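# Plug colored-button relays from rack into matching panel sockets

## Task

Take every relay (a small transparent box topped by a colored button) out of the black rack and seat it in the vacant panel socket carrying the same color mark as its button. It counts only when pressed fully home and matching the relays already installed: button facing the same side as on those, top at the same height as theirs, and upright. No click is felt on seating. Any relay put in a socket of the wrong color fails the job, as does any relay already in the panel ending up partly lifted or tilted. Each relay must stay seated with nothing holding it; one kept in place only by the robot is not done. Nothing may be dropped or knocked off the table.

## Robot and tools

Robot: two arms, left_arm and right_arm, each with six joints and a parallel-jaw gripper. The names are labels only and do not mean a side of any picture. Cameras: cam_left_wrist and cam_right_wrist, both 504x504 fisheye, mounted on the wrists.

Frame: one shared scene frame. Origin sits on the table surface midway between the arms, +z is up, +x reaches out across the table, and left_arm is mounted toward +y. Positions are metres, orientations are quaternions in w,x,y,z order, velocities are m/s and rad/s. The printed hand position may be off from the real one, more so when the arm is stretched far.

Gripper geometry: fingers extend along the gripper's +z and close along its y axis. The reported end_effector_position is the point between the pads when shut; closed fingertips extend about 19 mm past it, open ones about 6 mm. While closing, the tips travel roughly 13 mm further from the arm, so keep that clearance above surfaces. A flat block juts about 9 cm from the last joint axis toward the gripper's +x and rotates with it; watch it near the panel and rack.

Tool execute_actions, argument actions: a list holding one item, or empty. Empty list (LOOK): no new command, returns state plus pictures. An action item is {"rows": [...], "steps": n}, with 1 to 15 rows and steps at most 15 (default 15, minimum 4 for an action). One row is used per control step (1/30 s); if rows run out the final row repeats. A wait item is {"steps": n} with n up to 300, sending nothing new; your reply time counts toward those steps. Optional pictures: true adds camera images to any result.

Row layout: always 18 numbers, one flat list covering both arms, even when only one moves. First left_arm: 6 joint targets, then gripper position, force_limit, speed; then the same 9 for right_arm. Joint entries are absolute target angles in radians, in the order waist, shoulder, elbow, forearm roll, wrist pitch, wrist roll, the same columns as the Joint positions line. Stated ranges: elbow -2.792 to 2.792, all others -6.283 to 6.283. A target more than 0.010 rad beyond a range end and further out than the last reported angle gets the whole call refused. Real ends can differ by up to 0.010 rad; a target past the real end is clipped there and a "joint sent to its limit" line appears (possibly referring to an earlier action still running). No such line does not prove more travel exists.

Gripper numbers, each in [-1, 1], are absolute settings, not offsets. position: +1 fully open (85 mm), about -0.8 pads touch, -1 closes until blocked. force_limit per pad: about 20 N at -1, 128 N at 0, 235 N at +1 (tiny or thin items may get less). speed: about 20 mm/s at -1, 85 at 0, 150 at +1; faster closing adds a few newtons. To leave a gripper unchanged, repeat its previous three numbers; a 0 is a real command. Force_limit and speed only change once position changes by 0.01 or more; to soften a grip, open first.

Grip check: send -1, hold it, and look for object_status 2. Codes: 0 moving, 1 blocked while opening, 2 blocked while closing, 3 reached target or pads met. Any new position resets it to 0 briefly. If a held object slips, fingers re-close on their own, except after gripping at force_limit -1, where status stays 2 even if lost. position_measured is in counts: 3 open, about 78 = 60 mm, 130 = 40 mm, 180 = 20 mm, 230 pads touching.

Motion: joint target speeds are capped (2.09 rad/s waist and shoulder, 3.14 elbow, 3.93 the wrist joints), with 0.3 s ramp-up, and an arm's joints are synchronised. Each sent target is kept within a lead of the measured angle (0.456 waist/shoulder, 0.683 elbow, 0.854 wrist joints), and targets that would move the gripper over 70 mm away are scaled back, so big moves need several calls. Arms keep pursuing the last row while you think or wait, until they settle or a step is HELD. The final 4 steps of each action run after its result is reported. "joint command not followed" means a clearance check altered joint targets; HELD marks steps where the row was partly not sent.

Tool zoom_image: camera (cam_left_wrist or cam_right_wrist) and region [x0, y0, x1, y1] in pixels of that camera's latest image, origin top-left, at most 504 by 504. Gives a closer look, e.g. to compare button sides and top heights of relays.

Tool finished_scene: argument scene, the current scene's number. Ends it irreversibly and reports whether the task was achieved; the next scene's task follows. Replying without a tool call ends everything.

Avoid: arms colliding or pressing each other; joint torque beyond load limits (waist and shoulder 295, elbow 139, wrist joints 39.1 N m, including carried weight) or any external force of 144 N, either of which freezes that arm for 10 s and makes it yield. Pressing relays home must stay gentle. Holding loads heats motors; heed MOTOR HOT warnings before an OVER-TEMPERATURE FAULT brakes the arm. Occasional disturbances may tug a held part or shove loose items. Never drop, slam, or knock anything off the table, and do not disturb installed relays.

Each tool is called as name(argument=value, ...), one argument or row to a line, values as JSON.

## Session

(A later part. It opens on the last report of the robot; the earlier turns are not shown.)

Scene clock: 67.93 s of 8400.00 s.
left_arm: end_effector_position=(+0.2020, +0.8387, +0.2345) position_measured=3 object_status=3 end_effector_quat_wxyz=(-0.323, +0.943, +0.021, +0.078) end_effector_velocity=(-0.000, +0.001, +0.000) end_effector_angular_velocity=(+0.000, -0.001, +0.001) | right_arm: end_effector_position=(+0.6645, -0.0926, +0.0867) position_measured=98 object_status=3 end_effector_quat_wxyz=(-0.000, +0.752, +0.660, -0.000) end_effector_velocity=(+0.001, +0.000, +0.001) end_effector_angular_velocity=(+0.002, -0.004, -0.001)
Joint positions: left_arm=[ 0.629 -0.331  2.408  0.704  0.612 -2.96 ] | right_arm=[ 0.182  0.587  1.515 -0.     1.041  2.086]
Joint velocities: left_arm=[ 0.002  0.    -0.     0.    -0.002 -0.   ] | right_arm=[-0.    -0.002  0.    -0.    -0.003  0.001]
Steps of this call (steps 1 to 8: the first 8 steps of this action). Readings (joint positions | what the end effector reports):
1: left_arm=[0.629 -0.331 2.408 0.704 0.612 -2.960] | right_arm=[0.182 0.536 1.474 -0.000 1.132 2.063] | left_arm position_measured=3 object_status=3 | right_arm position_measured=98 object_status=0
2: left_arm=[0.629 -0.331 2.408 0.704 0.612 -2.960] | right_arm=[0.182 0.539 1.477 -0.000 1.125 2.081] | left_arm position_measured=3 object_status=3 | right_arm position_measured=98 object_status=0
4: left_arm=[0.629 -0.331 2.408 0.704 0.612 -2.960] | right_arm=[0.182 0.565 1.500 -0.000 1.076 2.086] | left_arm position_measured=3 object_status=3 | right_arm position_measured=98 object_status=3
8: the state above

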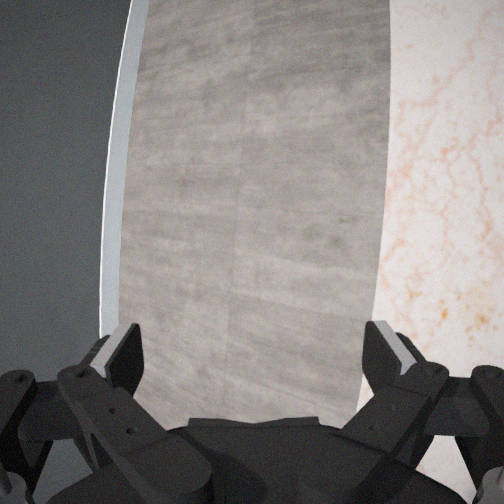

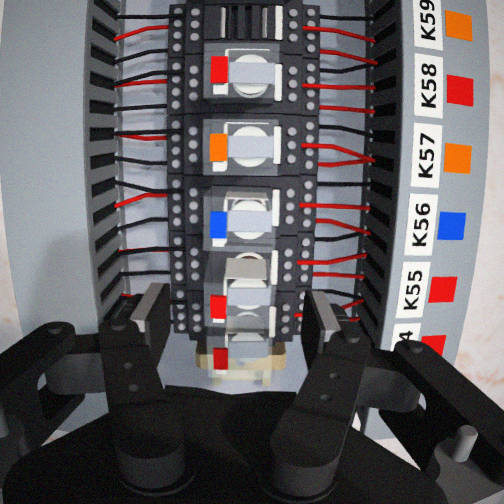

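execute_actions(
  actions=[
    {"rows":[[0.629,-0.331,2.408,0.704,0.612,-2.96,1,0,0,0.1818,0.6024,1.5319,0,1.0073,2.0866,0.25,-0.5,0.5],[0.629,-0.331,2.408,0.704,0.612,-2.96,1,0,0,0.1818,0.6024,1.5319,0,1.0073,2.0866,0.25,-0.5,0.5],[0.629,-0.331,2.408,0.704,0.612,-2.96,1,0,0,0.1818,0.6024,1.5319,0,1.0073,2.0866,0.25,-0.5,0.5],[0.629,-0.331,2.408,0.704,0.612,-2.96,1,0,0,0.1818,0.6024,1.5319,0,1.0073,2.0866,0.25,-0.5,0.5],[0.629,-0.331,2.408,0.704,0.612,-2.96,1,0,0,0.1818,0.6024,1.5319,0,1.0073,2.0866,0.25,-0.5,0.5],[0.629,-0.331,2.408,0.704,0.612,-2.96,1,0,0,0.1818,0.6024,1.5319,0,1.0073,2.0866,-1,-0.5,0.3]],"steps":15},
  ],
)

execute_actions(
  actions=[
    {"steps":10},
  ],
  pictures=true,
)

Scene clock: 68.57 s of 8400.00 s.
left_arm: end_effector_position=(+0.2020, +0.8387, +0.2345) position_measured=3 object_status=3 end_effector_quat_wxyz=(-0.323, +0.943, +0.021, +0.078) end_effector_velocity=(-0.000, -0.000, -0.000) end_effector_angular_velocity=(-0.000, +0.000, -0.000) | right_arm: end_effector_position=(+0.6634, -0.0929, +0.0655) position_measured=126 object_status=0 end_effector_quat_wxyz=(+0.000, +0.752, +0.660, -0.000) end_effector_velocity=(-0.000, +0.000, -0.001) end_effector_angular_velocity=(-0.000, +0.000, +0.001)
Joint positions: left_arm=[ 0.629 -0.331  2.408  0.704  0.612 -2.96 ] | right_arm=[ 0.182  0.603  1.532 -0.     1.007  2.087]
Joint velocities: left_arm=[ 0.001 -0.     0.001  0.    -0.001  0.   ] | right_arm=[ 0.001  0.001  0.    -0.    -0.    -0.   ]
Steps of this call (steps 1 to 4: the last 4 steps of your previous action; steps 5 to 8: the robot went on to your last target; steps 9 to 19: the first 11 steps of this action). Readings (joint positions | what the end effector reports):
9: left_arm=[0.629 -0.331 2.408 0.704 0.612 -2.960] | right_arm=[0.182 0.586 1.516 0.000 1.040 2.087] | left_arm position_measured=3 object_status=3 | right_arm position_measured=98 object_status=3
10: left_arm=[0.629 -0.331 2.408 0.704 0.612 -2.960] | right_arm=[0.182 0.589 1.519 0.000 1.033 2.087] | left_arm position_measured=3 object_status=3 | right_arm position_measured=98 object_status=3
12: left_arm=[0.629 -0.331 2.408 0.704 0.612 -2.960] | right_arm=[0.182 0.602 1.532 -0.000 1.009 2.087] | left_arm position_measured=3 object_status=3 | right_arm position_measured=98 object_status=3
16: left_arm=[0.629 -0.331 2.408 0.704 0.612 -2.960] | right_arm=[0.182 0.603 1.532 -0.000 1.007 2.087] | left_arm position_measured=3 object_status=3 | right_arm position_measured=103 object_status=0
19: the state above

Scene clock: 68.90 s of 8400.00 s.
left_arm: end_effector_position=(+0.2020, +0.8387, +0.2345) position_measured=3 object_status=3 end_effector_quat_wxyz=(-0.323, +0.943, +0.021, +0.078) end_effector_velocity=(-0.000, -0.000, -0.001) end_effector_angular_velocity=(-0.000, +0.001, -0.001) | right_arm: end_effector_position=(+0.6635, -0.0929, +0.0656) position_measured=164 object_status=2 end_effector_quat_wxyz=(+0.000, +0.752, +0.660, +0.000) end_effector_velocity=(-0.000, -0.000, -0.002) end_effector_angular_velocity=(-0.001, +0.002, +0.000)
Joint positions: left_arm=[ 0.629 -0.331  2.408  0.704  0.612 -2.96 ] | right_arm=[ 0.182  0.602  1.532 -0.     1.007  2.087]
Joint velocities: left_arm=[ 0.     0.     0.001 -0.    -0.001  0.001] | right_arm=[ 0.     0.002  0.    -0.     0.    -0.   ]
Kept back: nothing.
Steps of this call (steps 1 to 4: the last 4 steps of your previous action; steps 5 to 10: the robot went on to your last target). Readings (joint positions | what the end effector reports):
1: left_arm=[0.629 -0.331 2.408 0.704 0.612 -2.960] | right_arm=[0.182 0.603 1.532 -0.000 1.007 2.087] | left_arm position_measured=3 object_status=3 | right_arm position_measured=135 object_status=0
2: left_arm=[0.629 -0.331 2.408 0.704 0.612 -2.960] | right_arm=[0.182 0.603 1.532 -0.000 1.007 2.087] | left_arm position_measured=3 object_status=3 | right_arm position_measured=144 object_status=0
4: left_arm=[0.629 -0.331 2.408 0.704 0.612 -2.960] | right_arm=[0.182 0.602 1.532 -0.000 1.007 2.087] | left_arm position_measured=3 object_status=3 | right_arm position_measured=162 object_status=0
8: left_arm=[0.629 -0.331 2.408 0.704 0.612 -2.960] | right_arm=[0.182 0.602 1.532 -0.000 1.007 2.087] | left_arm position_measured=3 object_status=3 | right_arm position_measured=164 object_status=0
10: the state above

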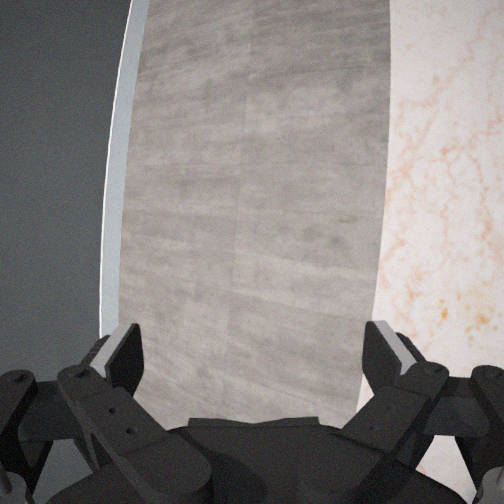

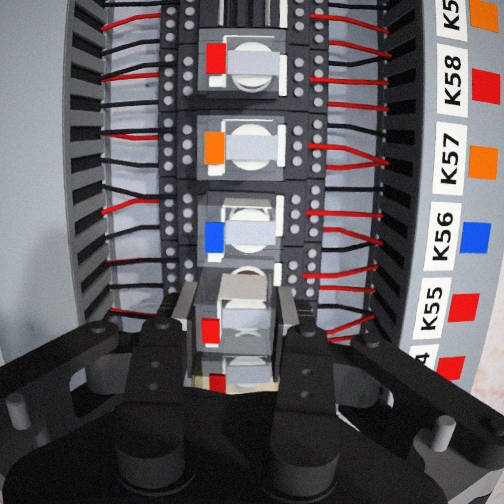

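execute_actions(
  actions=[
    {"rows":[[0.629,-0.331,2.408,0.704,0.612,-2.96,1,0,0,0.1826,0.6031,1.5308,0,1.0077,2.0874,-1,-0.5,0.3],[0.629,-0.331,2.408,0.704,0.612,-2.96,1,0,0,0.1834,0.6039,1.5296,0,1.0081,2.0882,-1,-0.5,0.3],[0.629,-0.331,2.408,0.704,0.612,-2.96,1,0,0,0.1842,0.6047,1.5284,0,1.0085,2.0890,-1,-0.5,0.3],[0.629,-0.331,2.408,0.704,0.612,-2.96,1,0,0,0.1849,0.6054,1.5272,0,1.0090,2.0897,-1,-0.5,0.3],[0.629,-0.331,2.408,0.704,0.612,-2.96,1,0,0,0.1856,0.6061,1.5256,0,1.0099,2.0904,-1,-0.5,0.3]],"steps":12},
  ],
  pictures=true,
)

Scene clock: 69.63 s of 8400.00 s.
left_arm: end_effector_position=(+0.2020, +0.8387, +0.2345) position_measured=3 object_status=3 end_effector_quat_wxyz=(-0.323, +0.943, +0.021, +0.078) end_effector_velocity=(+0.001, +0.000, +0.000) end_effector_angular_velocity=(+0.001, -0.003, -0.001) | right_arm: end_effector_position=(+0.6645, -0.0891, +0.0658) position_measured=164 object_status=2 end_effector_quat_wxyz=(+0.000, +0.752, +0.660, +0.000) end_effector_velocity=(+0.000, -0.000, -0.002) end_effector_angular_velocity=(-0.001, +0.003, -0.001)
Joint positions: left_arm=[ 0.629 -0.331  2.408  0.704  0.612 -2.96 ] | right_arm=[ 0.186  0.606  1.526 -0.     1.01   2.09 ]
Joint velocities: left_arm=[-0.    -0.    -0.    -0.    -0.002 -0.001] | right_arm=[-0.001  0.003 -0.001 -0.     0.001  0.   ]
Steps of this call (steps 1 to 14: the robot went on to your last target; steps 15 to 22: the first 8 steps of this action). Readings (joint positions | what the end effector reports):
15: left_arm=[0.629 -0.331 2.408 0.704 0.612 -2.960] | right_arm=[0.182 0.602 1.532 -0.000 1.007 2.087] | left_arm position_measured=3 object_status=3 | right_arm position_measured=164 object_status=2
16: left_arm=[0.629 -0.331 2.408 0.704 0.612 -2.960] | right_arm=[0.182 0.602 1.531 -0.000 1.008 2.087] | left_arm position_measured=3 object_status=3 | right_arm position_measured=164 object_status=2
18: left_arm=[0.629 -0.331 2.408 0.704 0.612 -2.960] | right_arm=[0.184 0.604 1.529 -0.000 1.009 2.089] | left_arm position_measured=3 object_status=3 | right_arm position_measured=164 object_status=2
22: the state above

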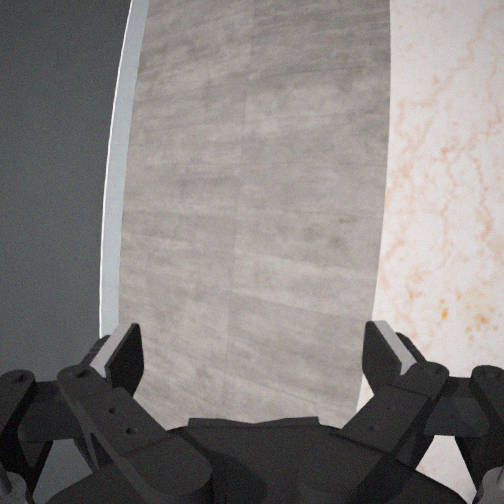

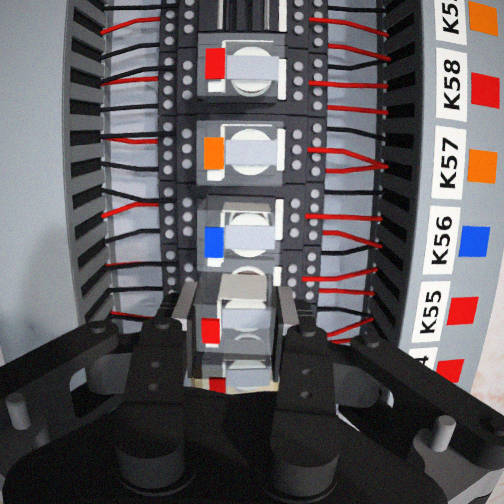

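execute_actions(
  actions=[
    {"rows":[[0.629,-0.331,2.408,0.704,0.612,-2.96,1,0,0,0.1856,0.6061,1.5256,0,1.0099,2.0904,0,-0.85,0.5],[0.629,-0.331,2.408,0.704,0.612,-2.96,1,0,0,0.1856,0.6061,1.5256,0,1.0099,2.0904,0,-0.85,0.5],[0.629,-0.331,2.408,0.704,0.612,-2.96,1,0,0,0.1856,0.6061,1.5256,0,1.0099,2.0904,0,-0.85,0.5],[0.629,-0.331,2.408,0.704,0.612,-2.96,1,0,0,0.1856,0.6061,1.5256,0,1.0099,2.0904,0,-0.85,0.5],[0.629,-0.331,2.408,0.704,0.612,-2.96,1,0,0,0.1856,0.6061,1.5256,0,1.0099,2.0904,0,-0.85,0.5],[0.629,-0.331,2.408,0.704,0.612,-2.96,1,0,0,0.1856,0.6061,1.5256,0,1.0099,2.0904,0,-0.85,0.5],[0.629,-0.331,2.408,0.704,0.612,-2.96,1,0,0,0.1856,0.6061,1.5256,0,1.0099,2.0904,-1,-0.85,0.2]],"steps":15},
  ],
)

execute_actions(
  actions=[
    {"steps":8},
  ],
  pictures=true,
)

Scene clock: 70.60 s of 8400.00 s.
left_arm: end_effector_position=(+0.2020, +0.8387, +0.2345) position_measured=3 object_status=3 end_effector_quat_wxyz=(-0.323, +0.943, +0.021, +0.078) end_effector_velocity=(-0.000, +0.000, +0.000) end_effector_angular_velocity=(+0.000, +0.000, +0.001) | right_arm: end_effector_position=(+0.6645, -0.0891, +0.0654) position_measured=151 object_status=0 end_effector_quat_wxyz=(-0.000, +0.752, +0.660, -0.000) end_effector_velocity=(-0.000, +0.000, +0.000) end_effector_angular_velocity=(+0.000, -0.000, +0.000)
Joint positions: left_arm=[ 0.629 -0.331  2.408  0.704  0.612 -2.96 ] | right_arm=[0.186 0.606 1.526 0.    1.01  2.09 ]
Joint velocities: left_arm=[ 0.     0.    -0.001  0.     0.001 -0.   ] | right_arm=[ 0. -0.  0.  0. -0. -0.]
Steps of this call (steps 1 to 4: the last 4 steps of your previous action; steps 5 to 15: the robot went on to your last target; steps 16 to 18: nothing new was sent; steps 19 to 29: the first 11 steps of this action). Readings (joint positions | what the end effector reports):
19: left_arm=[0.629 -0.331 2.408 0.704 0.612 -2.960] | right_arm=[0.186 0.606 1.526 -0.000 1.010 2.090] | left_arm position_measured=3 object_status=3 | right_arm position_measured=164 object_status=0
20: left_arm=[0.629 -0.331 2.408 0.704 0.612 -2.960] | right_arm=[0.186 0.606 1.526 0.000 1.010 2.090] | left_arm position_measured=3 object_status=3 | right_arm position_measured=163 object_status=0
22: left_arm=[0.629 -0.331 2.408 0.704 0.612 -2.960] | right_arm=[0.186 0.606 1.526 0.000 1.010 2.090] | left_arm position_measured=3 object_status=3 | right_arm position_measured=151 object_status=0
26: left_arm=[0.629 -0.331 2.408 0.704 0.612 -2.960] | right_arm=[0.186 0.606 1.526 0.000 1.010 2.090] | left_arm position_measured=3 object_status=3 | right_arm position_measured=131 object_status=0
29: the state above

Scene clock: 70.87 s of 8400.00 s.
left_arm: end_effector_position=(+0.2020, +0.8387, +0.2345) position_measured=3 object_status=3 end_effector_quat_wxyz=(-0.323, +0.943, +0.021, +0.078) end_effector_velocity=(+0.000, +0.001, +0.001) end_effector_angular_velocity=(+0.001, +0.001, -0.001) | right_arm: end_effector_position=(+0.6645, -0.0891, +0.0654) position_measured=162 object_status=2 end_effector_quat_wxyz=(-0.000, +0.752, +0.660, -0.000) end_effector_velocity=(+0.000, -0.000, -0.000) end_effector_angular_velocity=(-0.001, +0.000, +0.001)
Joint positions: left_arm=[ 0.629 -0.331  2.408  0.704  0.612 -2.96 ] | right_arm=[0.186 0.606 1.526 0.    1.01  2.09 ]
Joint velocities: left_arm=[ 0.001 -0.    -0.001 -0.    -0.     0.002] | right_arm=[ 0.     0.001 -0.    -0.001  0.     0.   ]
Kept back: nothing.
Steps of this call (steps 1 to 4: the last 4 steps of your previous action; steps 5 to 8: the robot went on to your last target). Readings (joint positions | what the end effector reports):
1: left_arm=[0.629 -0.331 2.408 0.704 0.612 -2.960] | right_arm=[0.186 0.606 1.526 0.000 1.010 2.090] | left_arm position_measured=3 object_status=3 | right_arm position_measured=159 object_status=0
2: left_arm=[0.629 -0.331 2.408 0.704 0.612 -2.960] | right_arm=[0.186 0.606 1.526 0.000 1.010 2.090] | left_arm position_measured=3 object_status=3 | right_arm position_measured=162 object_status=0
4: left_arm=[0.629 -0.331 2.408 0.704 0.612 -2.960] | right_arm=[0.186 0.606 1.526 0.000 1.010 2.090] | left_arm position_measured=3 object_status=3 | right_arm position_measured=162 object_status=0
8: the state above

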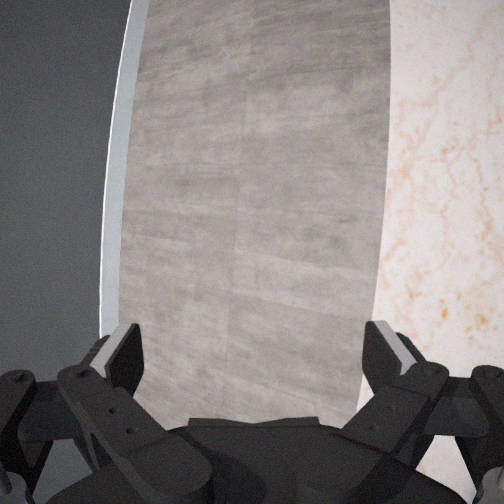

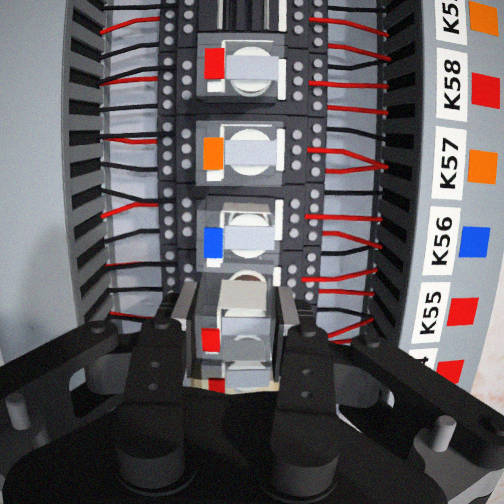

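execute_actions(
  actions=[
    {"rows":[[0.629,-0.331,2.408,0.704,0.612,-2.96,1,0,0,0.1856,0.600,1.5195,0,1.0221,2.0904,-1,-0.85,0.2],[0.629,-0.331,2.408,0.704,0.612,-2.96,1,0,0,0.1856,0.595,1.5145,0,1.0321,2.0904,-1,-0.85,0.2],[0.629,-0.331,2.408,0.704,0.612,-2.96,1,0,0,0.1856,0.590,1.5098,0,1.0418,2.0904,-1,-0.85,0.2],[0.629,-0.331,2.408,0.704,0.612,-2.96,1,0,0,0.1856,0.580,1.501,0,1.0606,2.0904,-1,-0.85,0.2],[0.629,-0.331,2.408,0.704,0.612,-2.96,1,0,0,0.1856,0.540,1.468,0,1.1336,2.0904,-1,-0.85,0.2]],"steps":13},
  ],
  pictures=true,
)

Scene clock: 71.50 s of 8400.00 s.
left_arm: end_effector_position=(+0.2020, +0.8387, +0.2345) position_measured=3 object_status=3 end_effector_quat_wxyz=(-0.323, +0.943, +0.021, +0.078) end_effector_velocity=(+0.001, -0.000, +0.000) end_effector_angular_velocity=(+0.000, -0.001, -0.001) | right_arm: end_effector_position=(+0.6639, -0.0893, +0.1490) position_measured=162 object_status=2 end_effector_quat_wxyz=(+0.000, +0.752, +0.660, +0.001) end_effector_velocity=(-0.019, -0.007, +0.055) end_effector_angular_velocity=(-0.010, +0.026, +0.001)
Joint positions: left_arm=[ 0.629 -0.331  2.408  0.704  0.612 -2.96 ] | right_arm=[0.186 0.539 1.468 0.    1.132 2.09 ]
Joint velocities: left_arm=[-0.001 -0.    -0.     0.    -0.001 -0.001] | right_arm=[ 0.001 -0.056 -0.018  0.     0.101  0.   ]
Steps of this call (steps 1 to 10: the robot went on to your last target; steps 11 to 19: the first 9 steps of this action). Readings (joint positions | what the end effector reports):
11: left_arm=[0.629 -0.331 2.408 0.704 0.612 -2.960] | right_arm=[0.186 0.606 1.526 0.000 1.010 2.090] | left_arm position_measured=3 object_status=3 | right_arm position_measured=162 object_status=2
12: left_arm=[0.629 -0.331 2.408 0.704 0.612 -2.960] | right_arm=[0.186 0.604 1.523 0.000 1.016 2.090] | left_arm position_measured=3 object_status=3 | right_arm position_measured=162 object_status=2
14: left_arm=[0.629 -0.331 2.408 0.704 0.612 -2.960] | right_arm=[0.186 0.593 1.512 0.000 1.036 2.090] | left_arm position_measured=3 object_status=3 | right_arm position_measured=162 object_status=2
18: left_arm=[0.629 -0.331 2.408 0.704 0.612 -2.960] | right_arm=[0.186 0.545 1.471 0.000 1.123 2.090] | left_arm position_measured=3 object_status=3 | right_arm position_measured=162 object_status=2
19: the state above

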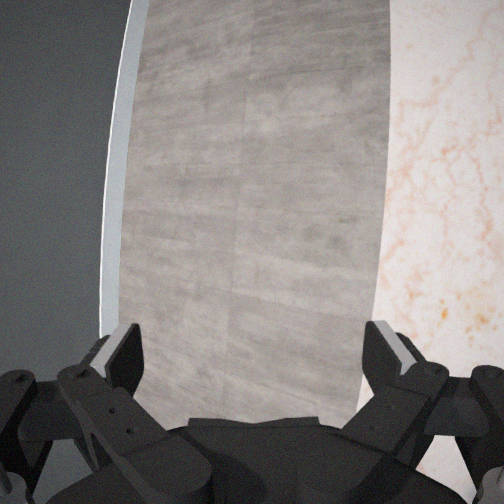

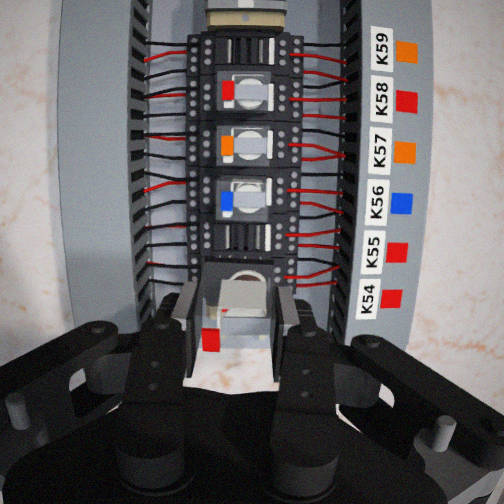

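Held, tilted. To the table spot.

execute_actions(
  actions=[
    {"rows":[[0.629,-0.331,2.408,0.704,0.612,-2.96,1,0,0,0.0106,0.3748,1.7214,0,1.0454,1.7854,-1,-0.85,0.2]],"steps":15},
  ],
)

execute_actions(
  actions=[
    {"rows":[[0.629,-0.331,2.408,0.704,0.612,-2.96,1,0,0,0.0106,0.4688,1.7938,0,0.879,1.7854,-1,-0.85,0.2]],"steps":15},
  ],
  pictures=true,
)

Scene clock: 72.00 s of 8400.00 s.
left_arm: end_effector_position=(+0.2020, +0.8387, +0.2345) position_measured=3 object_status=3 end_effector_quat_wxyz=(-0.323, +0.943, +0.021, +0.078) end_effector_velocity=(-0.000, -0.000, -0.001) end_effector_angular_velocity=(-0.001, +0.001, +0.001) | right_arm: end_effector_position=(+0.6036, -0.2435, +0.1502) position_measured=162 object_status=2 end_effector_quat_wxyz=(-0.000, +0.709, +0.705, -0.000) end_effector_velocity=(-0.143, -0.257, -0.002) end_effector_angular_velocity=(+0.003, -0.009, +0.220)
Joint positions: left_arm=[ 0.629 -0.331  2.408  0.704  0.612 -2.96 ] | right_arm=[ 0.018  0.382  1.71  -0.     1.05   1.799]
Joint velocities: left_arm=[ 0.     0.     0.001  0.     0.    -0.001] | right_arm=[-0.306 -0.295  0.439  0.001 -0.154 -0.527]
Steps of this call (steps 1 to 4: the last 4 steps of your previous action; steps 5 to 15: the first 11 steps of this action). Readings (joint positions | what the end effector reports):
5: left_arm=[0.629 -0.331 2.408 0.704 0.612 -2.960] | right_arm=[0.185 0.540 1.468 0.000 1.134 2.090] | left_arm position_measured=3 object_status=3 | right_arm position_measured=162 object_status=2
6: left_arm=[0.629 -0.331 2.408 0.704 0.612 -2.960] | right_arm=[0.182 0.537 1.473 0.000 1.132 2.084] | left_arm position_measured=3 object_status=3 | right_arm position_measured=162 object_status=2
8: left_arm=[0.629 -0.331 2.408 0.704 0.612 -2.960] | right_arm=[0.152 0.509 1.517 0.000 1.117 2.032] | left_arm position_measured=3 object_status=3 | right_arm position_measured=162 object_status=2
12: left_arm=[0.629 -0.331 2.408 0.704 0.612 -2.960] | right_arm=[0.071 0.432 1.634 -0.000 1.076 1.891] | left_arm position_measured=3 object_status=3 | right_arm position_measured=162 object_status=2
15: the state above

Scene clock: 72.50 s of 8400.00 s.
left_arm: end_effector_position=(+0.2020, +0.8387, +0.2345) position_measured=3 object_status=3 end_effector_quat_wxyz=(-0.323, +0.943, +0.021, +0.078) end_effector_velocity=(+0.000, +0.000, +0.000) end_effector_angular_velocity=(+0.001, -0.000, -0.001) | right_arm: end_effector_position=(+0.6001, -0.2499, +0.0497) position_measured=162 object_status=2 end_effector_quat_wxyz=(-0.000, +0.707, +0.707, -0.000) end_effector_velocity=(+0.001, +0.000, +0.002) end_effector_angular_velocity=(+0.001, -0.005, +0.001)
Joint positions: left_arm=[ 0.629 -0.331  2.408  0.704  0.612 -2.96 ] | right_arm=[ 0.011  0.469  1.794 -0.     0.879  1.785]
Joint velocities: left_arm=[ 0.     0.    -0.001  0.    -0.001  0.001] | right_arm=[ 0.    -0.002 -0.    -0.    -0.003 -0.   ]
Steps of this call (steps 1 to 4: the last 4 steps of your previous action; steps 5 to 15: the first 11 steps of this action). Readings (joint positions | what the end effector reports):
5: left_arm=[0.629 -0.331 2.408 0.704 0.612 -2.960] | right_arm=[0.011 0.375 1.721 -0.000 1.045 1.786] | left_arm position_measured=3 object_status=3 | right_arm position_measured=162 object_status=2
6: left_arm=[0.629 -0.331 2.408 0.704 0.612 -2.960] | right_arm=[0.011 0.378 1.724 -0.000 1.038 1.785] | left_arm position_measured=3 object_status=3 | right_arm position_measured=162 object_status=2
8: left_arm=[0.629 -0.331 2.408 0.704 0.612 -2.960] | right_arm=[0.011 0.407 1.747 0.000 0.986 1.785] | left_arm position_measured=3 object_status=3 | right_arm position_measured=162 object_status=2
12: left_arm=[0.629 -0.331 2.408 0.704 0.612 -2.960] | right_arm=[0.011 0.468 1.793 -0.000 0.882 1.785] | left_arm position_measured=3 object_status=3 | right_arm position_measured=162 object_status=2
15: the state above

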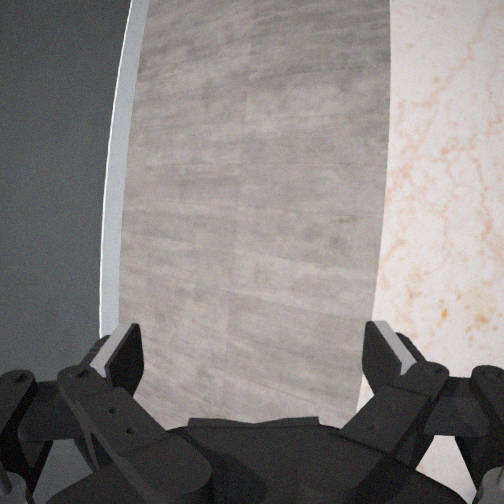

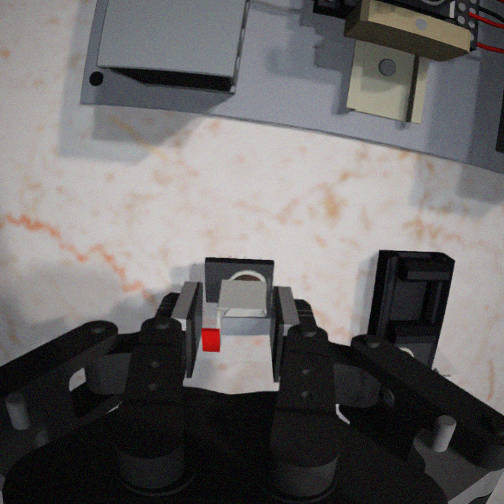

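execute_actions(
  actions=[
    {"rows":[[0.629,-0.331,2.408,0.704,0.612,-2.96,1,0,0,0.0106,0.472,1.7955,0,0.8741,1.7854,-1,-0.85,0.2],[0.629,-0.331,2.408,0.704,0.612,-2.96,1,0,0,0.0106,0.4752,1.7971,0,0.8693,1.7854,-1,-0.85,0.2],[0.629,-0.331,2.408,0.704,0.612,-2.96,1,0,0,0.0106,0.4784,1.7988,0,0.8644,1.7854,-1,-0.85,0.2],[0.629,-0.331,2.408,0.704,0.612,-2.96,1,0,0,0.0106,0.4816,1.8004,0,0.8596,1.7854,-1,-0.85,0.2],[0.629,-0.331,2.408,0.704,0.612,-2.96,1,0,0,0.0106,0.4849,1.8021,0,0.8546,1.7854,-1,-0.85,0.2]],"steps":12},
  ],
  pictures=true,
)

Scene clock: 72.97 s of 8400.00 s.
left_arm: end_effector_position=(+0.2020, +0.8387, +0.2345) position_measured=3 object_status=3 end_effector_quat_wxyz=(-0.323, +0.943, +0.021, +0.078) end_effector_velocity=(-0.000, -0.000, -0.000) end_effector_angular_velocity=(-0.001, +0.000, +0.001) | right_arm: end_effector_position=(+0.6000, -0.2499, +0.0351) position_measured=162 object_status=2 end_effector_quat_wxyz=(+0.000, +0.707, +0.707, +0.000) end_effector_velocity=(+0.001, -0.001, +0.000) end_effector_angular_velocity=(+0.001, -0.005, -0.001)
Joint positions: left_arm=[ 0.629 -0.331  2.408  0.704  0.612 -2.96 ] | right_arm=[ 0.011  0.485  1.802 -0.     0.855  1.785]
Joint velocities: left_arm=[-0.     0.     0.     0.     0.001 -0.001] | right_arm=[-0.001 -0.001  0.    -0.    -0.004 -0.   ]
Steps of this call (steps 1 to 4: the last 4 steps of your previous action; steps 5 to 6: the robot went on to your last target; steps 7 to 14: the first 8 steps of this action). Readings (joint positions | what the end effector reports):
7: left_arm=[0.629 -0.331 2.408 0.704 0.612 -2.960] | right_arm=[0.011 0.469 1.794 -0.000 0.879 1.785] | left_arm position_measured=3 object_status=3 | right_arm position_measured=162 object_status=2
8: left_arm=[0.629 -0.331 2.408 0.704 0.612 -2.960] | right_arm=[0.011 0.470 1.795 -0.000 0.876 1.785] | left_arm position_measured=3 object_status=3 | right_arm position_measured=162 object_status=2
10: left_arm=[0.629 -0.331 2.408 0.704 0.612 -2.960] | right_arm=[0.011 0.476 1.798 -0.000 0.867 1.785] | left_arm position_measured=3 object_status=3 | right_arm position_measured=162 object_status=2
14: the state above

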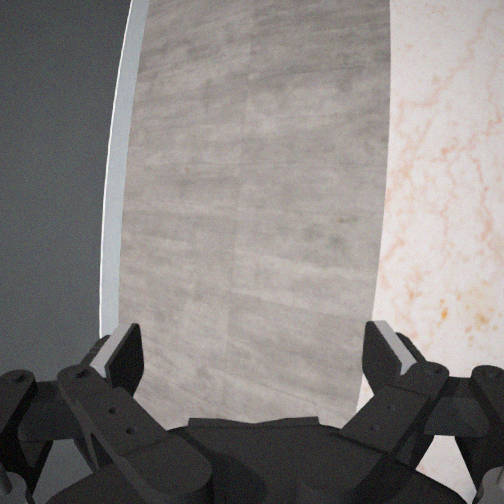

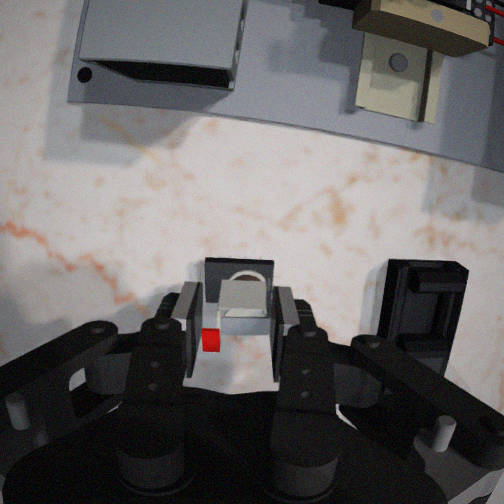

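execute_actions(
  actions=[],
)

Scene clock: 73.77 s of 8400.00 s.
left_arm: end_effector_position=(+0.2020, +0.8387, +0.2345) position_measured=3 object_status=3 end_effector_quat_wxyz=(-0.323, +0.943, +0.021, +0.078) end_effector_velocity=(+0.000, -0.000, +0.000) end_effector_angular_velocity=(+0.000, +0.001, -0.002) | right_arm: end_effector_position=(+0.6001, -0.2499, +0.0349) position_measured=162 object_status=2 end_effector_quat_wxyz=(+0.000, +0.707, +0.707, +0.000) end_effector_velocity=(-0.000, +0.000, -0.000) end_effector_angular_velocity=(+0.000, +0.001, +0.000)
Joint positions: left_arm=[ 0.629 -0.331  2.408  0.704  0.612 -2.96 ] | right_arm=[0.011 0.485 1.802 0.    0.854 1.785]
Joint velocities: left_arm=[-0.001 -0.    -0.    -0.     0.001  0.001] | right_arm=[ 0.     0.001 -0.     0.     0.     0.   ]
Kept back: nothing.
Steps of this call (steps 1 to 4: the last 4 steps of your previous action; steps 5 to 15: the robot went on to your last target; steps 16 to 24: nothing new was sent). Readings (joint positions | what the end effector reports):
1: left_arm=[0.629 -0.331 2.408 0.704 0.612 -2.960] | right_arm=[0.011 0.485 1.802 -0.000 0.855 1.785] | left_arm position_measured=3 object_status=3 | right_arm position_measured=162 object_status=2
2: left_arm=[0.629 -0.331 2.408 0.704 0.612 -2.960] | right_arm=[0.011 0.485 1.802 -0.000 0.855 1.785] | left_arm position_measured=3 object_status=3 | right_arm position_measured=162 object_status=2
4: left_arm=[0.629 -0.331 2.408 0.704 0.612 -2.960] | right_arm=[0.011 0.485 1.802 -0.000 0.855 1.785] | left_arm position_measured=3 object_status=3 | right_arm position_measured=162 object_status=2
8: left_arm=[0.629 -0.331 2.408 0.704 0.612 -2.960] | right_arm=[0.011 0.485 1.802 -0.000 0.855 1.785] | left_arm position_measured=3 object_status=3 | right_arm position_measured=162 object_status=2
24: the state above
All arms were judged still, so your last target was given up. Only a new action makes them travel on or press farther. Fingers that are still opening or closing keep moving.

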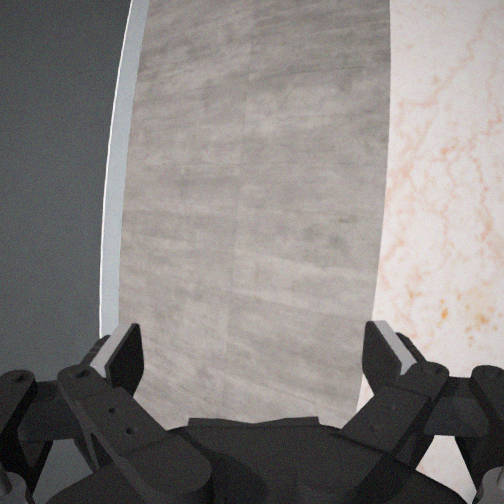

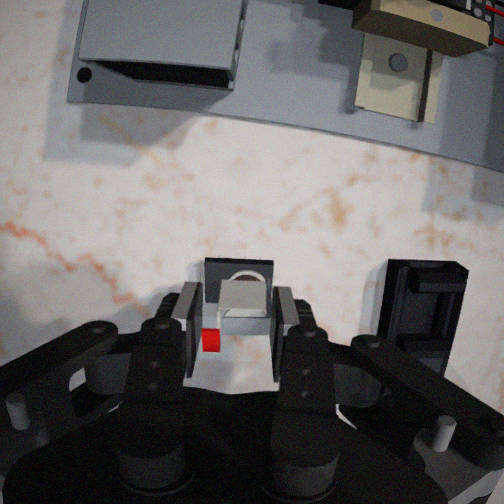

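execute_actions(
  actions=[
    {"rows":[[0.629,-0.331,2.408,0.704,0.612,-2.96,1,0,0,0.0106,0.4881,1.8037,0,0.8497,1.7854,-1,-0.85,0.2],[0.629,-0.331,2.408,0.704,0.612,-2.96,1,0,0,0.0106,0.4881,1.8037,0,0.8497,1.7854,-1,-0.85,0.2],[0.629,-0.331,2.408,0.704,0.612,-2.96,1,0,0,0.0106,0.4881,1.8037,0,0.8497,1.7854,-1,-0.85,0.2],[0.629,-0.331,2.408,0.704,0.612,-2.96,1,0,0,0.0106,0.4881,1.8037,0,0.8497,1.7854,-1,-0.85,0.2],[0.629,-0.331,2.408,0.704,0.612,-2.96,1,0,0,0.0106,0.4881,1.8037,0,0.8497,1.7854,-1,-0.85,0.2],[0.629,-0.331,2.408,0.704,0.612,-2.96,1,0,0,0.0106,0.4914,1.8054,0,0.8448,1.7854,-1,-0.85,0.2]],"steps":14},
  ],
  pictures=true,
)

Scene clock: 74.43 s of 8400.00 s.
left_arm: end_effector_position=(+0.2020, +0.8387, +0.2345) position_measured=3 object_status=3 end_effector_quat_wxyz=(-0.323, +0.943, +0.021, +0.078) end_effector_velocity=(-0.001, -0.000, -0.001) end_effector_angular_velocity=(-0.001, -0.001, +0.002) | right_arm: end_effector_position=(+0.6000, -0.2499, +0.0290) position_measured=162 object_status=2 end_effector_quat_wxyz=(+0.000, +0.707, +0.707, +0.000) end_effector_velocity=(+0.000, +0.000, +0.000) end_effector_angular_velocity=(+0.001, -0.000, -0.000)
Joint positions: left_arm=[ 0.629 -0.331  2.408  0.704  0.612 -2.96 ] | right_arm=[0.011 0.491 1.805 0.    0.845 1.785]
Joint velocities: left_arm=[ 0.    -0.     0.001 -0.    -0.    -0.002] | right_arm=[ 0.    -0.    -0.     0.001 -0.     0.   ]
Steps of this call (steps 1 to 10: nothing new was sent; steps 11 to 20: the first 10 steps of this action). Readings (joint positions | what the end effector reports):
11: left_arm=[0.629 -0.331 2.408 0.704 0.612 -2.960] | right_arm=[0.011 0.485 1.802 0.000 0.854 1.785] | left_arm position_measured=3 object_status=3 | right_arm position_measured=162 object_status=2
12: left_arm=[0.629 -0.331 2.408 0.704 0.612 -2.960] | right_arm=[0.011 0.487 1.803 0.000 0.852 1.785] | left_arm position_measured=3 object_status=3 | right_arm position_measured=162 object_status=2
14: left_arm=[0.629 -0.331 2.408 0.704 0.612 -2.960] | right_arm=[0.011 0.488 1.803 0.000 0.850 1.785] | left_arm position_measured=3 object_status=3 | right_arm position_measured=162 object_status=2
18: left_arm=[0.629 -0.331 2.408 0.704 0.612 -2.960] | right_arm=[0.011 0.491 1.805 0.000 0.845 1.785] | left_arm position_measured=3 object_status=3 | right_arm position_measured=162 object_status=2
20: the state above

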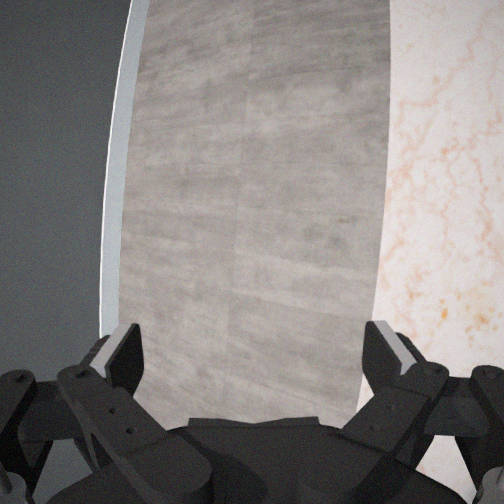

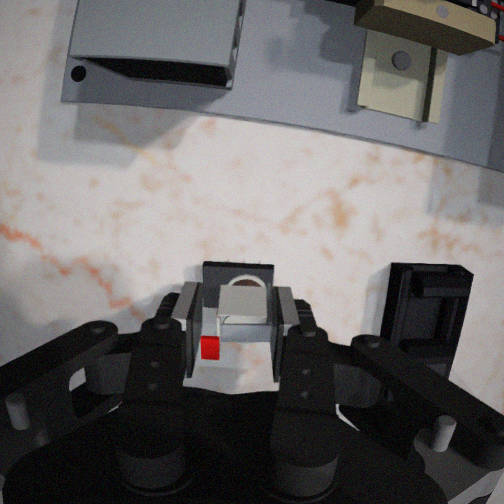

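execute_actions(
  actions=[
    {"rows":[[0.629,-0.331,2.408,0.704,0.612,-2.96,1,0,0,0.012,0.4917,1.8049,0,0.845,1.7868,-1,-0.85,0.2],[0.629,-0.331,2.408,0.704,0.612,-2.96,1,0,0,0.012,0.4917,1.8049,0,0.845,1.7868,-1,-0.85,0.2],[0.629,-0.331,2.408,0.704,0.612,-2.96,1,0,0,0.0134,0.4921,1.8044,0,0.8451,1.7882,-1,-0.85,0.2],[0.629,-0.331,2.408,0.704,0.612,-2.96,1,0,0,0.0134,0.4921,1.8044,0,0.8451,1.7882,-1,-0.85,0.2],[0.629,-0.331,2.408,0.704,0.612,-2.96,1,0,0,0.0148,0.4924,1.8039,0,0.8453,1.7896,-1,-0.85,0.2],[0.629,-0.331,2.408,0.704,0.612,-2.96,1,0,0,0.0148,0.4924,1.8039,0,0.8453,1.7896,-1,-0.85,0.2],[0.629,-0.331,2.408,0.704,0.612,-2.96,1,0,0,0.0162,0.4928,1.8034,0,0.8454,1.791,-1,-0.85,0.2]],"steps":14},
  ],
  pictures=true,
)

zoom_image(
  camera="cam_right_wrist",
  region=[160,230,330,400],
)

Scene clock: 75.03 s of 8400.00 s.
left_arm: end_effector_position=(+0.2020, +0.8387, +0.2345) position_measured=3 object_status=3 end_effector_quat_wxyz=(-0.323, +0.943, +0.021, +0.078) end_effector_velocity=(+0.000, +0.000, +0.001) end_effector_angular_velocity=(+0.001, -0.000, -0.001) | right_arm: end_effector_position=(+0.5998, -0.2459, +0.0286) position_measured=162 object_status=2 end_effector_quat_wxyz=(-0.000, +0.707, +0.707, -0.000) end_effector_velocity=(-0.000, +0.000, +0.001) end_effector_angular_velocity=(-0.000, +0.000, -0.001)
Joint positions: left_arm=[ 0.629 -0.331  2.408  0.704  0.612 -2.96 ] | right_arm=[ 0.016  0.493  1.803 -0.     0.845  1.791]
Joint velocities: left_arm=[-0.    -0.    -0.001  0.     0.     0.001] | right_arm=[ 0.    -0.001 -0.001 -0.     0.001  0.001]
Steps of this call (steps 1 to 4: the last 4 steps of your previous action; steps 5 to 8: the robot went on to your last target; steps 9 to 18: the first 10 steps of this action). Readings (joint positions | what the end effector reports):
9: left_arm=[0.629 -0.331 2.408 0.704 0.612 -2.960] | right_arm=[0.011 0.491 1.805 0.000 0.845 1.785] | left_arm position_measured=3 object_status=3 | right_arm position_measured=162 object_status=2
10: left_arm=[0.629 -0.331 2.408 0.704 0.612 -2.960] | right_arm=[0.011 0.492 1.805 0.000 0.845 1.786] | left_arm position_measured=3 object_status=3 | right_arm position_measured=162 object_status=2
12: left_arm=[0.629 -0.331 2.408 0.704 0.612 -2.960] | right_arm=[0.013 0.492 1.805 -0.000 0.845 1.787] | left_arm position_measured=3 object_status=3 | right_arm position_measured=162 object_status=2
16: left_arm=[0.629 -0.331 2.408 0.704 0.612 -2.960] | right_arm=[0.016 0.493 1.804 -0.000 0.845 1.790] | left_arm position_measured=3 object_status=3 | right_arm position_measured=162 object_status=2
18: the state above

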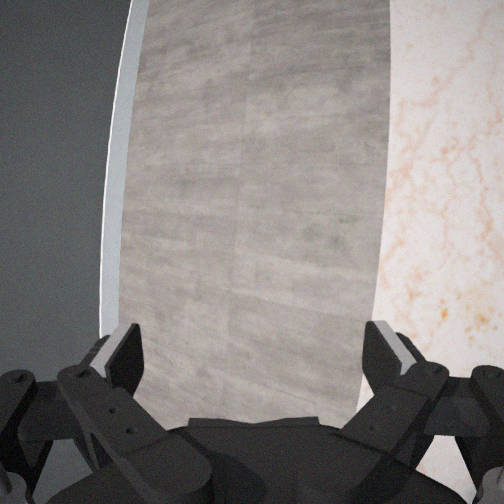

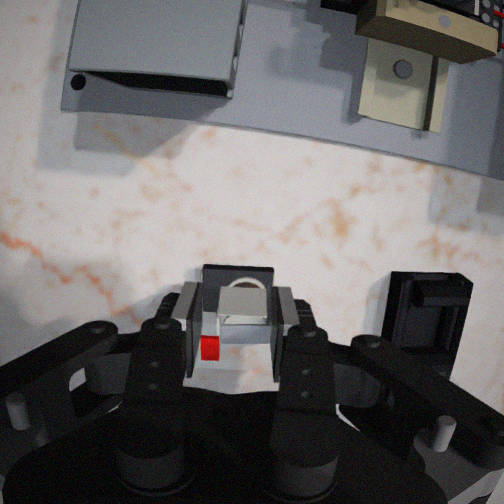

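Region (160, 230, 330, 400) of cam_right_wrist's 504x504 image, scaled by 2.965, with more detail than that image has.

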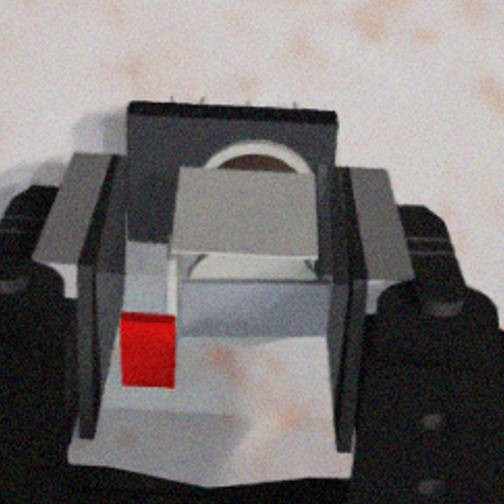

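execute_actions(
  actions=[
    {"rows":[[0.629,-0.331,2.408,0.704,0.612,-2.96,1,0,0,0.0176,0.4931,1.8029,0,0.8456,1.7924,-1,-0.85,0.2],[0.629,-0.331,2.408,0.704,0.612,-2.96,1,0,0,0.019,0.4935,1.8024,0,0.8457,1.7938,-1,-0.85,0.2],[0.629,-0.331,2.408,0.704,0.612,-2.96,1,0,0,0.0204,0.4938,1.8019,0,0.8459,1.7952,-1,-0.85,0.2],[0.629,-0.331,2.408,0.704,0.612,-2.96,1,0,0,0.0218,0.4942,1.8014,0,0.846,1.7966,-1,-0.85,0.2],[0.629,-0.331,2.408,0.704,0.612,-2.96,1,0,0,0.0232,0.4945,1.8009,0,0.8462,1.798,-1,-0.85,0.2],[0.629,-0.331,2.408,0.704,0.612,-2.96,1,0,0,0.0246,0.4949,1.8004,0,0.8463,1.7994,-1,-0.85,0.2]],"steps":14},
  ],
  pictures=true,
)

zoom_image(
  camera="cam_right_wrist",
  region=[160,230,330,400],
)

Scene clock: 75.63 s of 8400.00 s.
left_arm: end_effector_position=(+0.2020, +0.8387, +0.2345) position_measured=3 object_status=3 end_effector_quat_wxyz=(-0.323, +0.943, +0.021, +0.078) end_effector_velocity=(-0.000, -0.000, -0.000) end_effector_angular_velocity=(-0.000, +0.001, -0.001) | right_arm: end_effector_position=(+0.5997, -0.2398, +0.0285) position_measured=162 object_status=2 end_effector_quat_wxyz=(+0.000, +0.707, +0.707, +0.000) end_effector_velocity=(-0.000, +0.001, -0.000) end_effector_angular_velocity=(+0.000, +0.000, +0.000)
Joint positions: left_arm=[ 0.629 -0.331  2.408  0.704  0.612 -2.96 ] | right_arm=[ 0.025  0.495  1.8   -0.     0.846  1.799]
Joint velocities: left_arm=[-0.001 -0.     0.     0.     0.001  0.   ] | right_arm=[0.001 0.    0.    0.    0.    0.   ]
Steps of this call (steps 1 to 4: the last 4 steps of your previous action; steps 5 to 8: the robot went on to your last target; steps 9 to 18: the first 10 steps of this action). Readings (joint positions | what the end effector reports):
9: left_arm=[0.629 -0.331 2.408 0.704 0.612 -2.960] | right_arm=[0.016 0.493 1.803 -0.000 0.845 1.791] | left_arm position_measured=3 object_status=3 | right_arm position_measured=162 object_status=2
10: left_arm=[0.629 -0.331 2.408 0.704 0.612 -2.960] | right_arm=[0.017 0.493 1.803 -0.000 0.846 1.792] | left_arm position_measured=3 object_status=3 | right_arm position_measured=162 object_status=2
12: left_arm=[0.629 -0.331 2.408 0.704 0.612 -2.960] | right_arm=[0.020 0.494 1.802 -0.000 0.846 1.795] | left_arm position_measured=3 object_status=3 | right_arm position_measured=162 object_status=2
16: left_arm=[0.629 -0.331 2.408 0.704 0.612 -2.960] | right_arm=[0.025 0.495 1.800 -0.000 0.846 1.799] | left_arm position_measured=3 object_status=3 | right_arm position_measured=162 object_status=2
18: the state above

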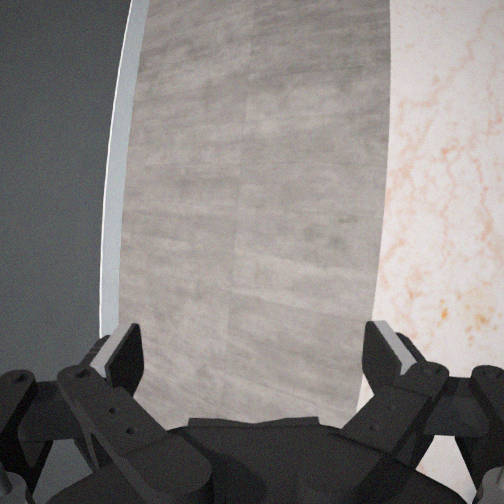

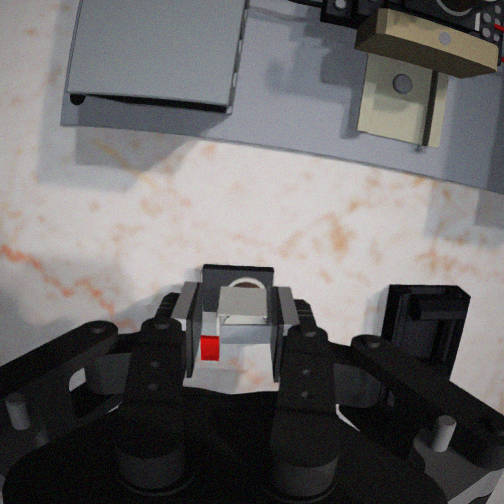

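Region (160, 230, 330, 400) of cam_right_wrist's 504x504 image, scaled by 2.965, with more detail than that image has.

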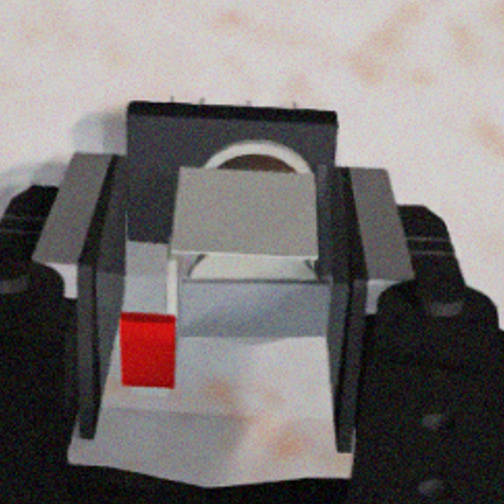

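execute_actions(
  actions=[
    {"rows":[[0.629,-0.331,2.408,0.704,0.612,-2.96,1,0,0,0.0246,0.496,1.801,0,0.8447,1.7994,-1,-0.85,0.2],[0.629,-0.331,2.408,0.704,0.612,-2.96,1,0,0,0.0246,0.496,1.801,0,0.8447,1.7994,-1,-0.85,0.2],[0.629,-0.331,2.408,0.704,0.612,-2.96,1,0,0,0.0246,0.497,1.8015,0,0.8431,1.7994,-1,-0.85,0.2],[0.629,-0.331,2.408,0.704,0.612,-2.96,1,0,0,0.0246,0.497,1.8015,0,0.8431,1.7994,-1,-0.85,0.2],[0.629,-0.331,2.408,0.704,0.612,-2.96,1,0,0,0.0246,0.4981,1.8021,0,0.8414,1.7994,-1,-0.85,0.2],[0.629,-0.331,2.408,0.704,0.612,-2.96,1,0,0,0.0246,0.4981,1.8021,0,0.8414,1.7994,-1,-0.85,0.2],[0.629,-0.331,2.408,0.704,0.612,-2.96,1,0,0,0.0246,0.4992,1.8026,0,0.8398,1.7994,-1,-0.85,0.2]],"steps":14},
  ],
  pictures=true,
)

zoom_image(
  camera="cam_right_wrist",
  region=[160,230,330,400],
)

Scene clock: 76.33 s of 8400.00 s.
left_arm: end_effector_position=(+0.2020, +0.8387, +0.2345) position_measured=3 object_status=3 end_effector_quat_wxyz=(-0.323, +0.943, +0.021, +0.078) end_effector_velocity=(+0.001, +0.000, +0.000) end_effector_angular_velocity=(+0.001, -0.001, -0.001) | right_arm: end_effector_position=(+0.5996, -0.2396, +0.0246) position_measured=162 object_status=2 end_effector_quat_wxyz=(-0.000, +0.707, +0.707, +0.000) end_effector_velocity=(-0.000, -0.001, -0.002) end_effector_angular_velocity=(-0.001, +0.003, -0.001)
Joint positions: left_arm=[ 0.629 -0.331  2.408  0.704  0.612 -2.96 ] | right_arm=[0.025 0.499 1.803 0.    0.84  1.799]
Joint velocities: left_arm=[-0.     0.    -0.001 -0.    -0.002  0.   ] | right_arm=[-0.001  0.003 -0.    -0.    -0.     0.   ]
Steps of this call (steps 1 to 4: the last 4 steps of your previous action; steps 5 to 11: the robot went on to your last target; steps 12 to 21: the first 10 steps of this action). Readings (joint positions | what the end effector reports):
12: left_arm=[0.629 -0.331 2.408 0.704 0.612 -2.960] | right_arm=[0.025 0.495 1.800 -0.000 0.846 1.799] | left_arm position_measured=3 object_status=3 | right_arm position_measured=162 object_status=2
13: left_arm=[0.629 -0.331 2.408 0.704 0.612 -2.960] | right_arm=[0.025 0.496 1.800 0.000 0.846 1.799] | left_arm position_measured=3 object_status=3 | right_arm position_measured=162 object_status=2
15: left_arm=[0.629 -0.331 2.408 0.704 0.612 -2.960] | right_arm=[0.025 0.496 1.801 0.000 0.844 1.799] | left_arm position_measured=3 object_status=3 | right_arm position_measured=162 object_status=2
19: left_arm=[0.629 -0.331 2.408 0.704 0.612 -2.960] | right_arm=[0.025 0.499 1.802 0.000 0.841 1.799] | left_arm position_measured=3 object_status=3 | right_arm position_measured=162 object_status=2
21: the state above

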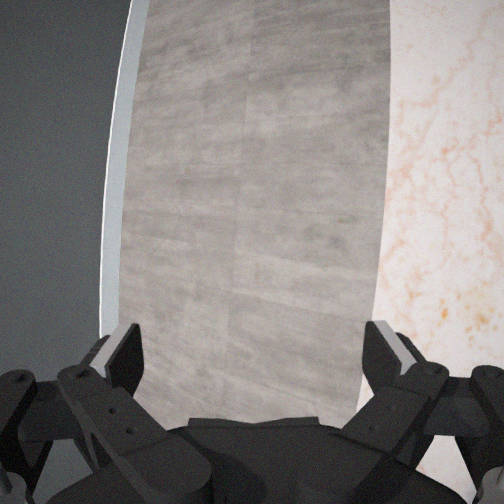

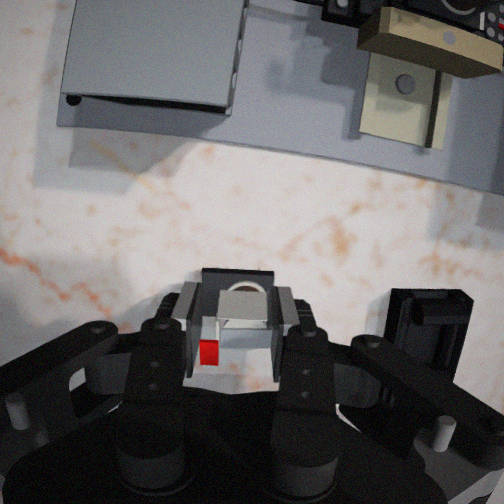

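Region (160, 230, 330, 400) of cam_right_wrist's 504x504 image, scaled by 2.965, with more detail than that image has.

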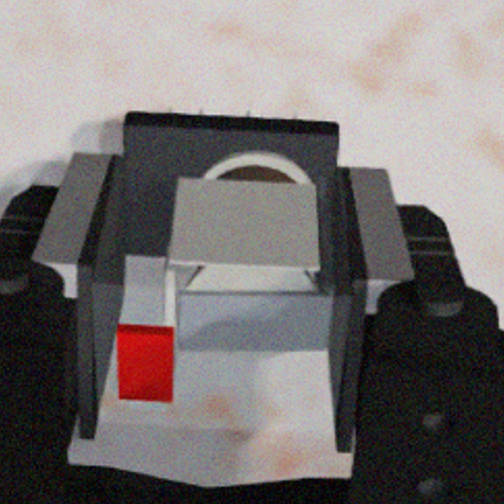

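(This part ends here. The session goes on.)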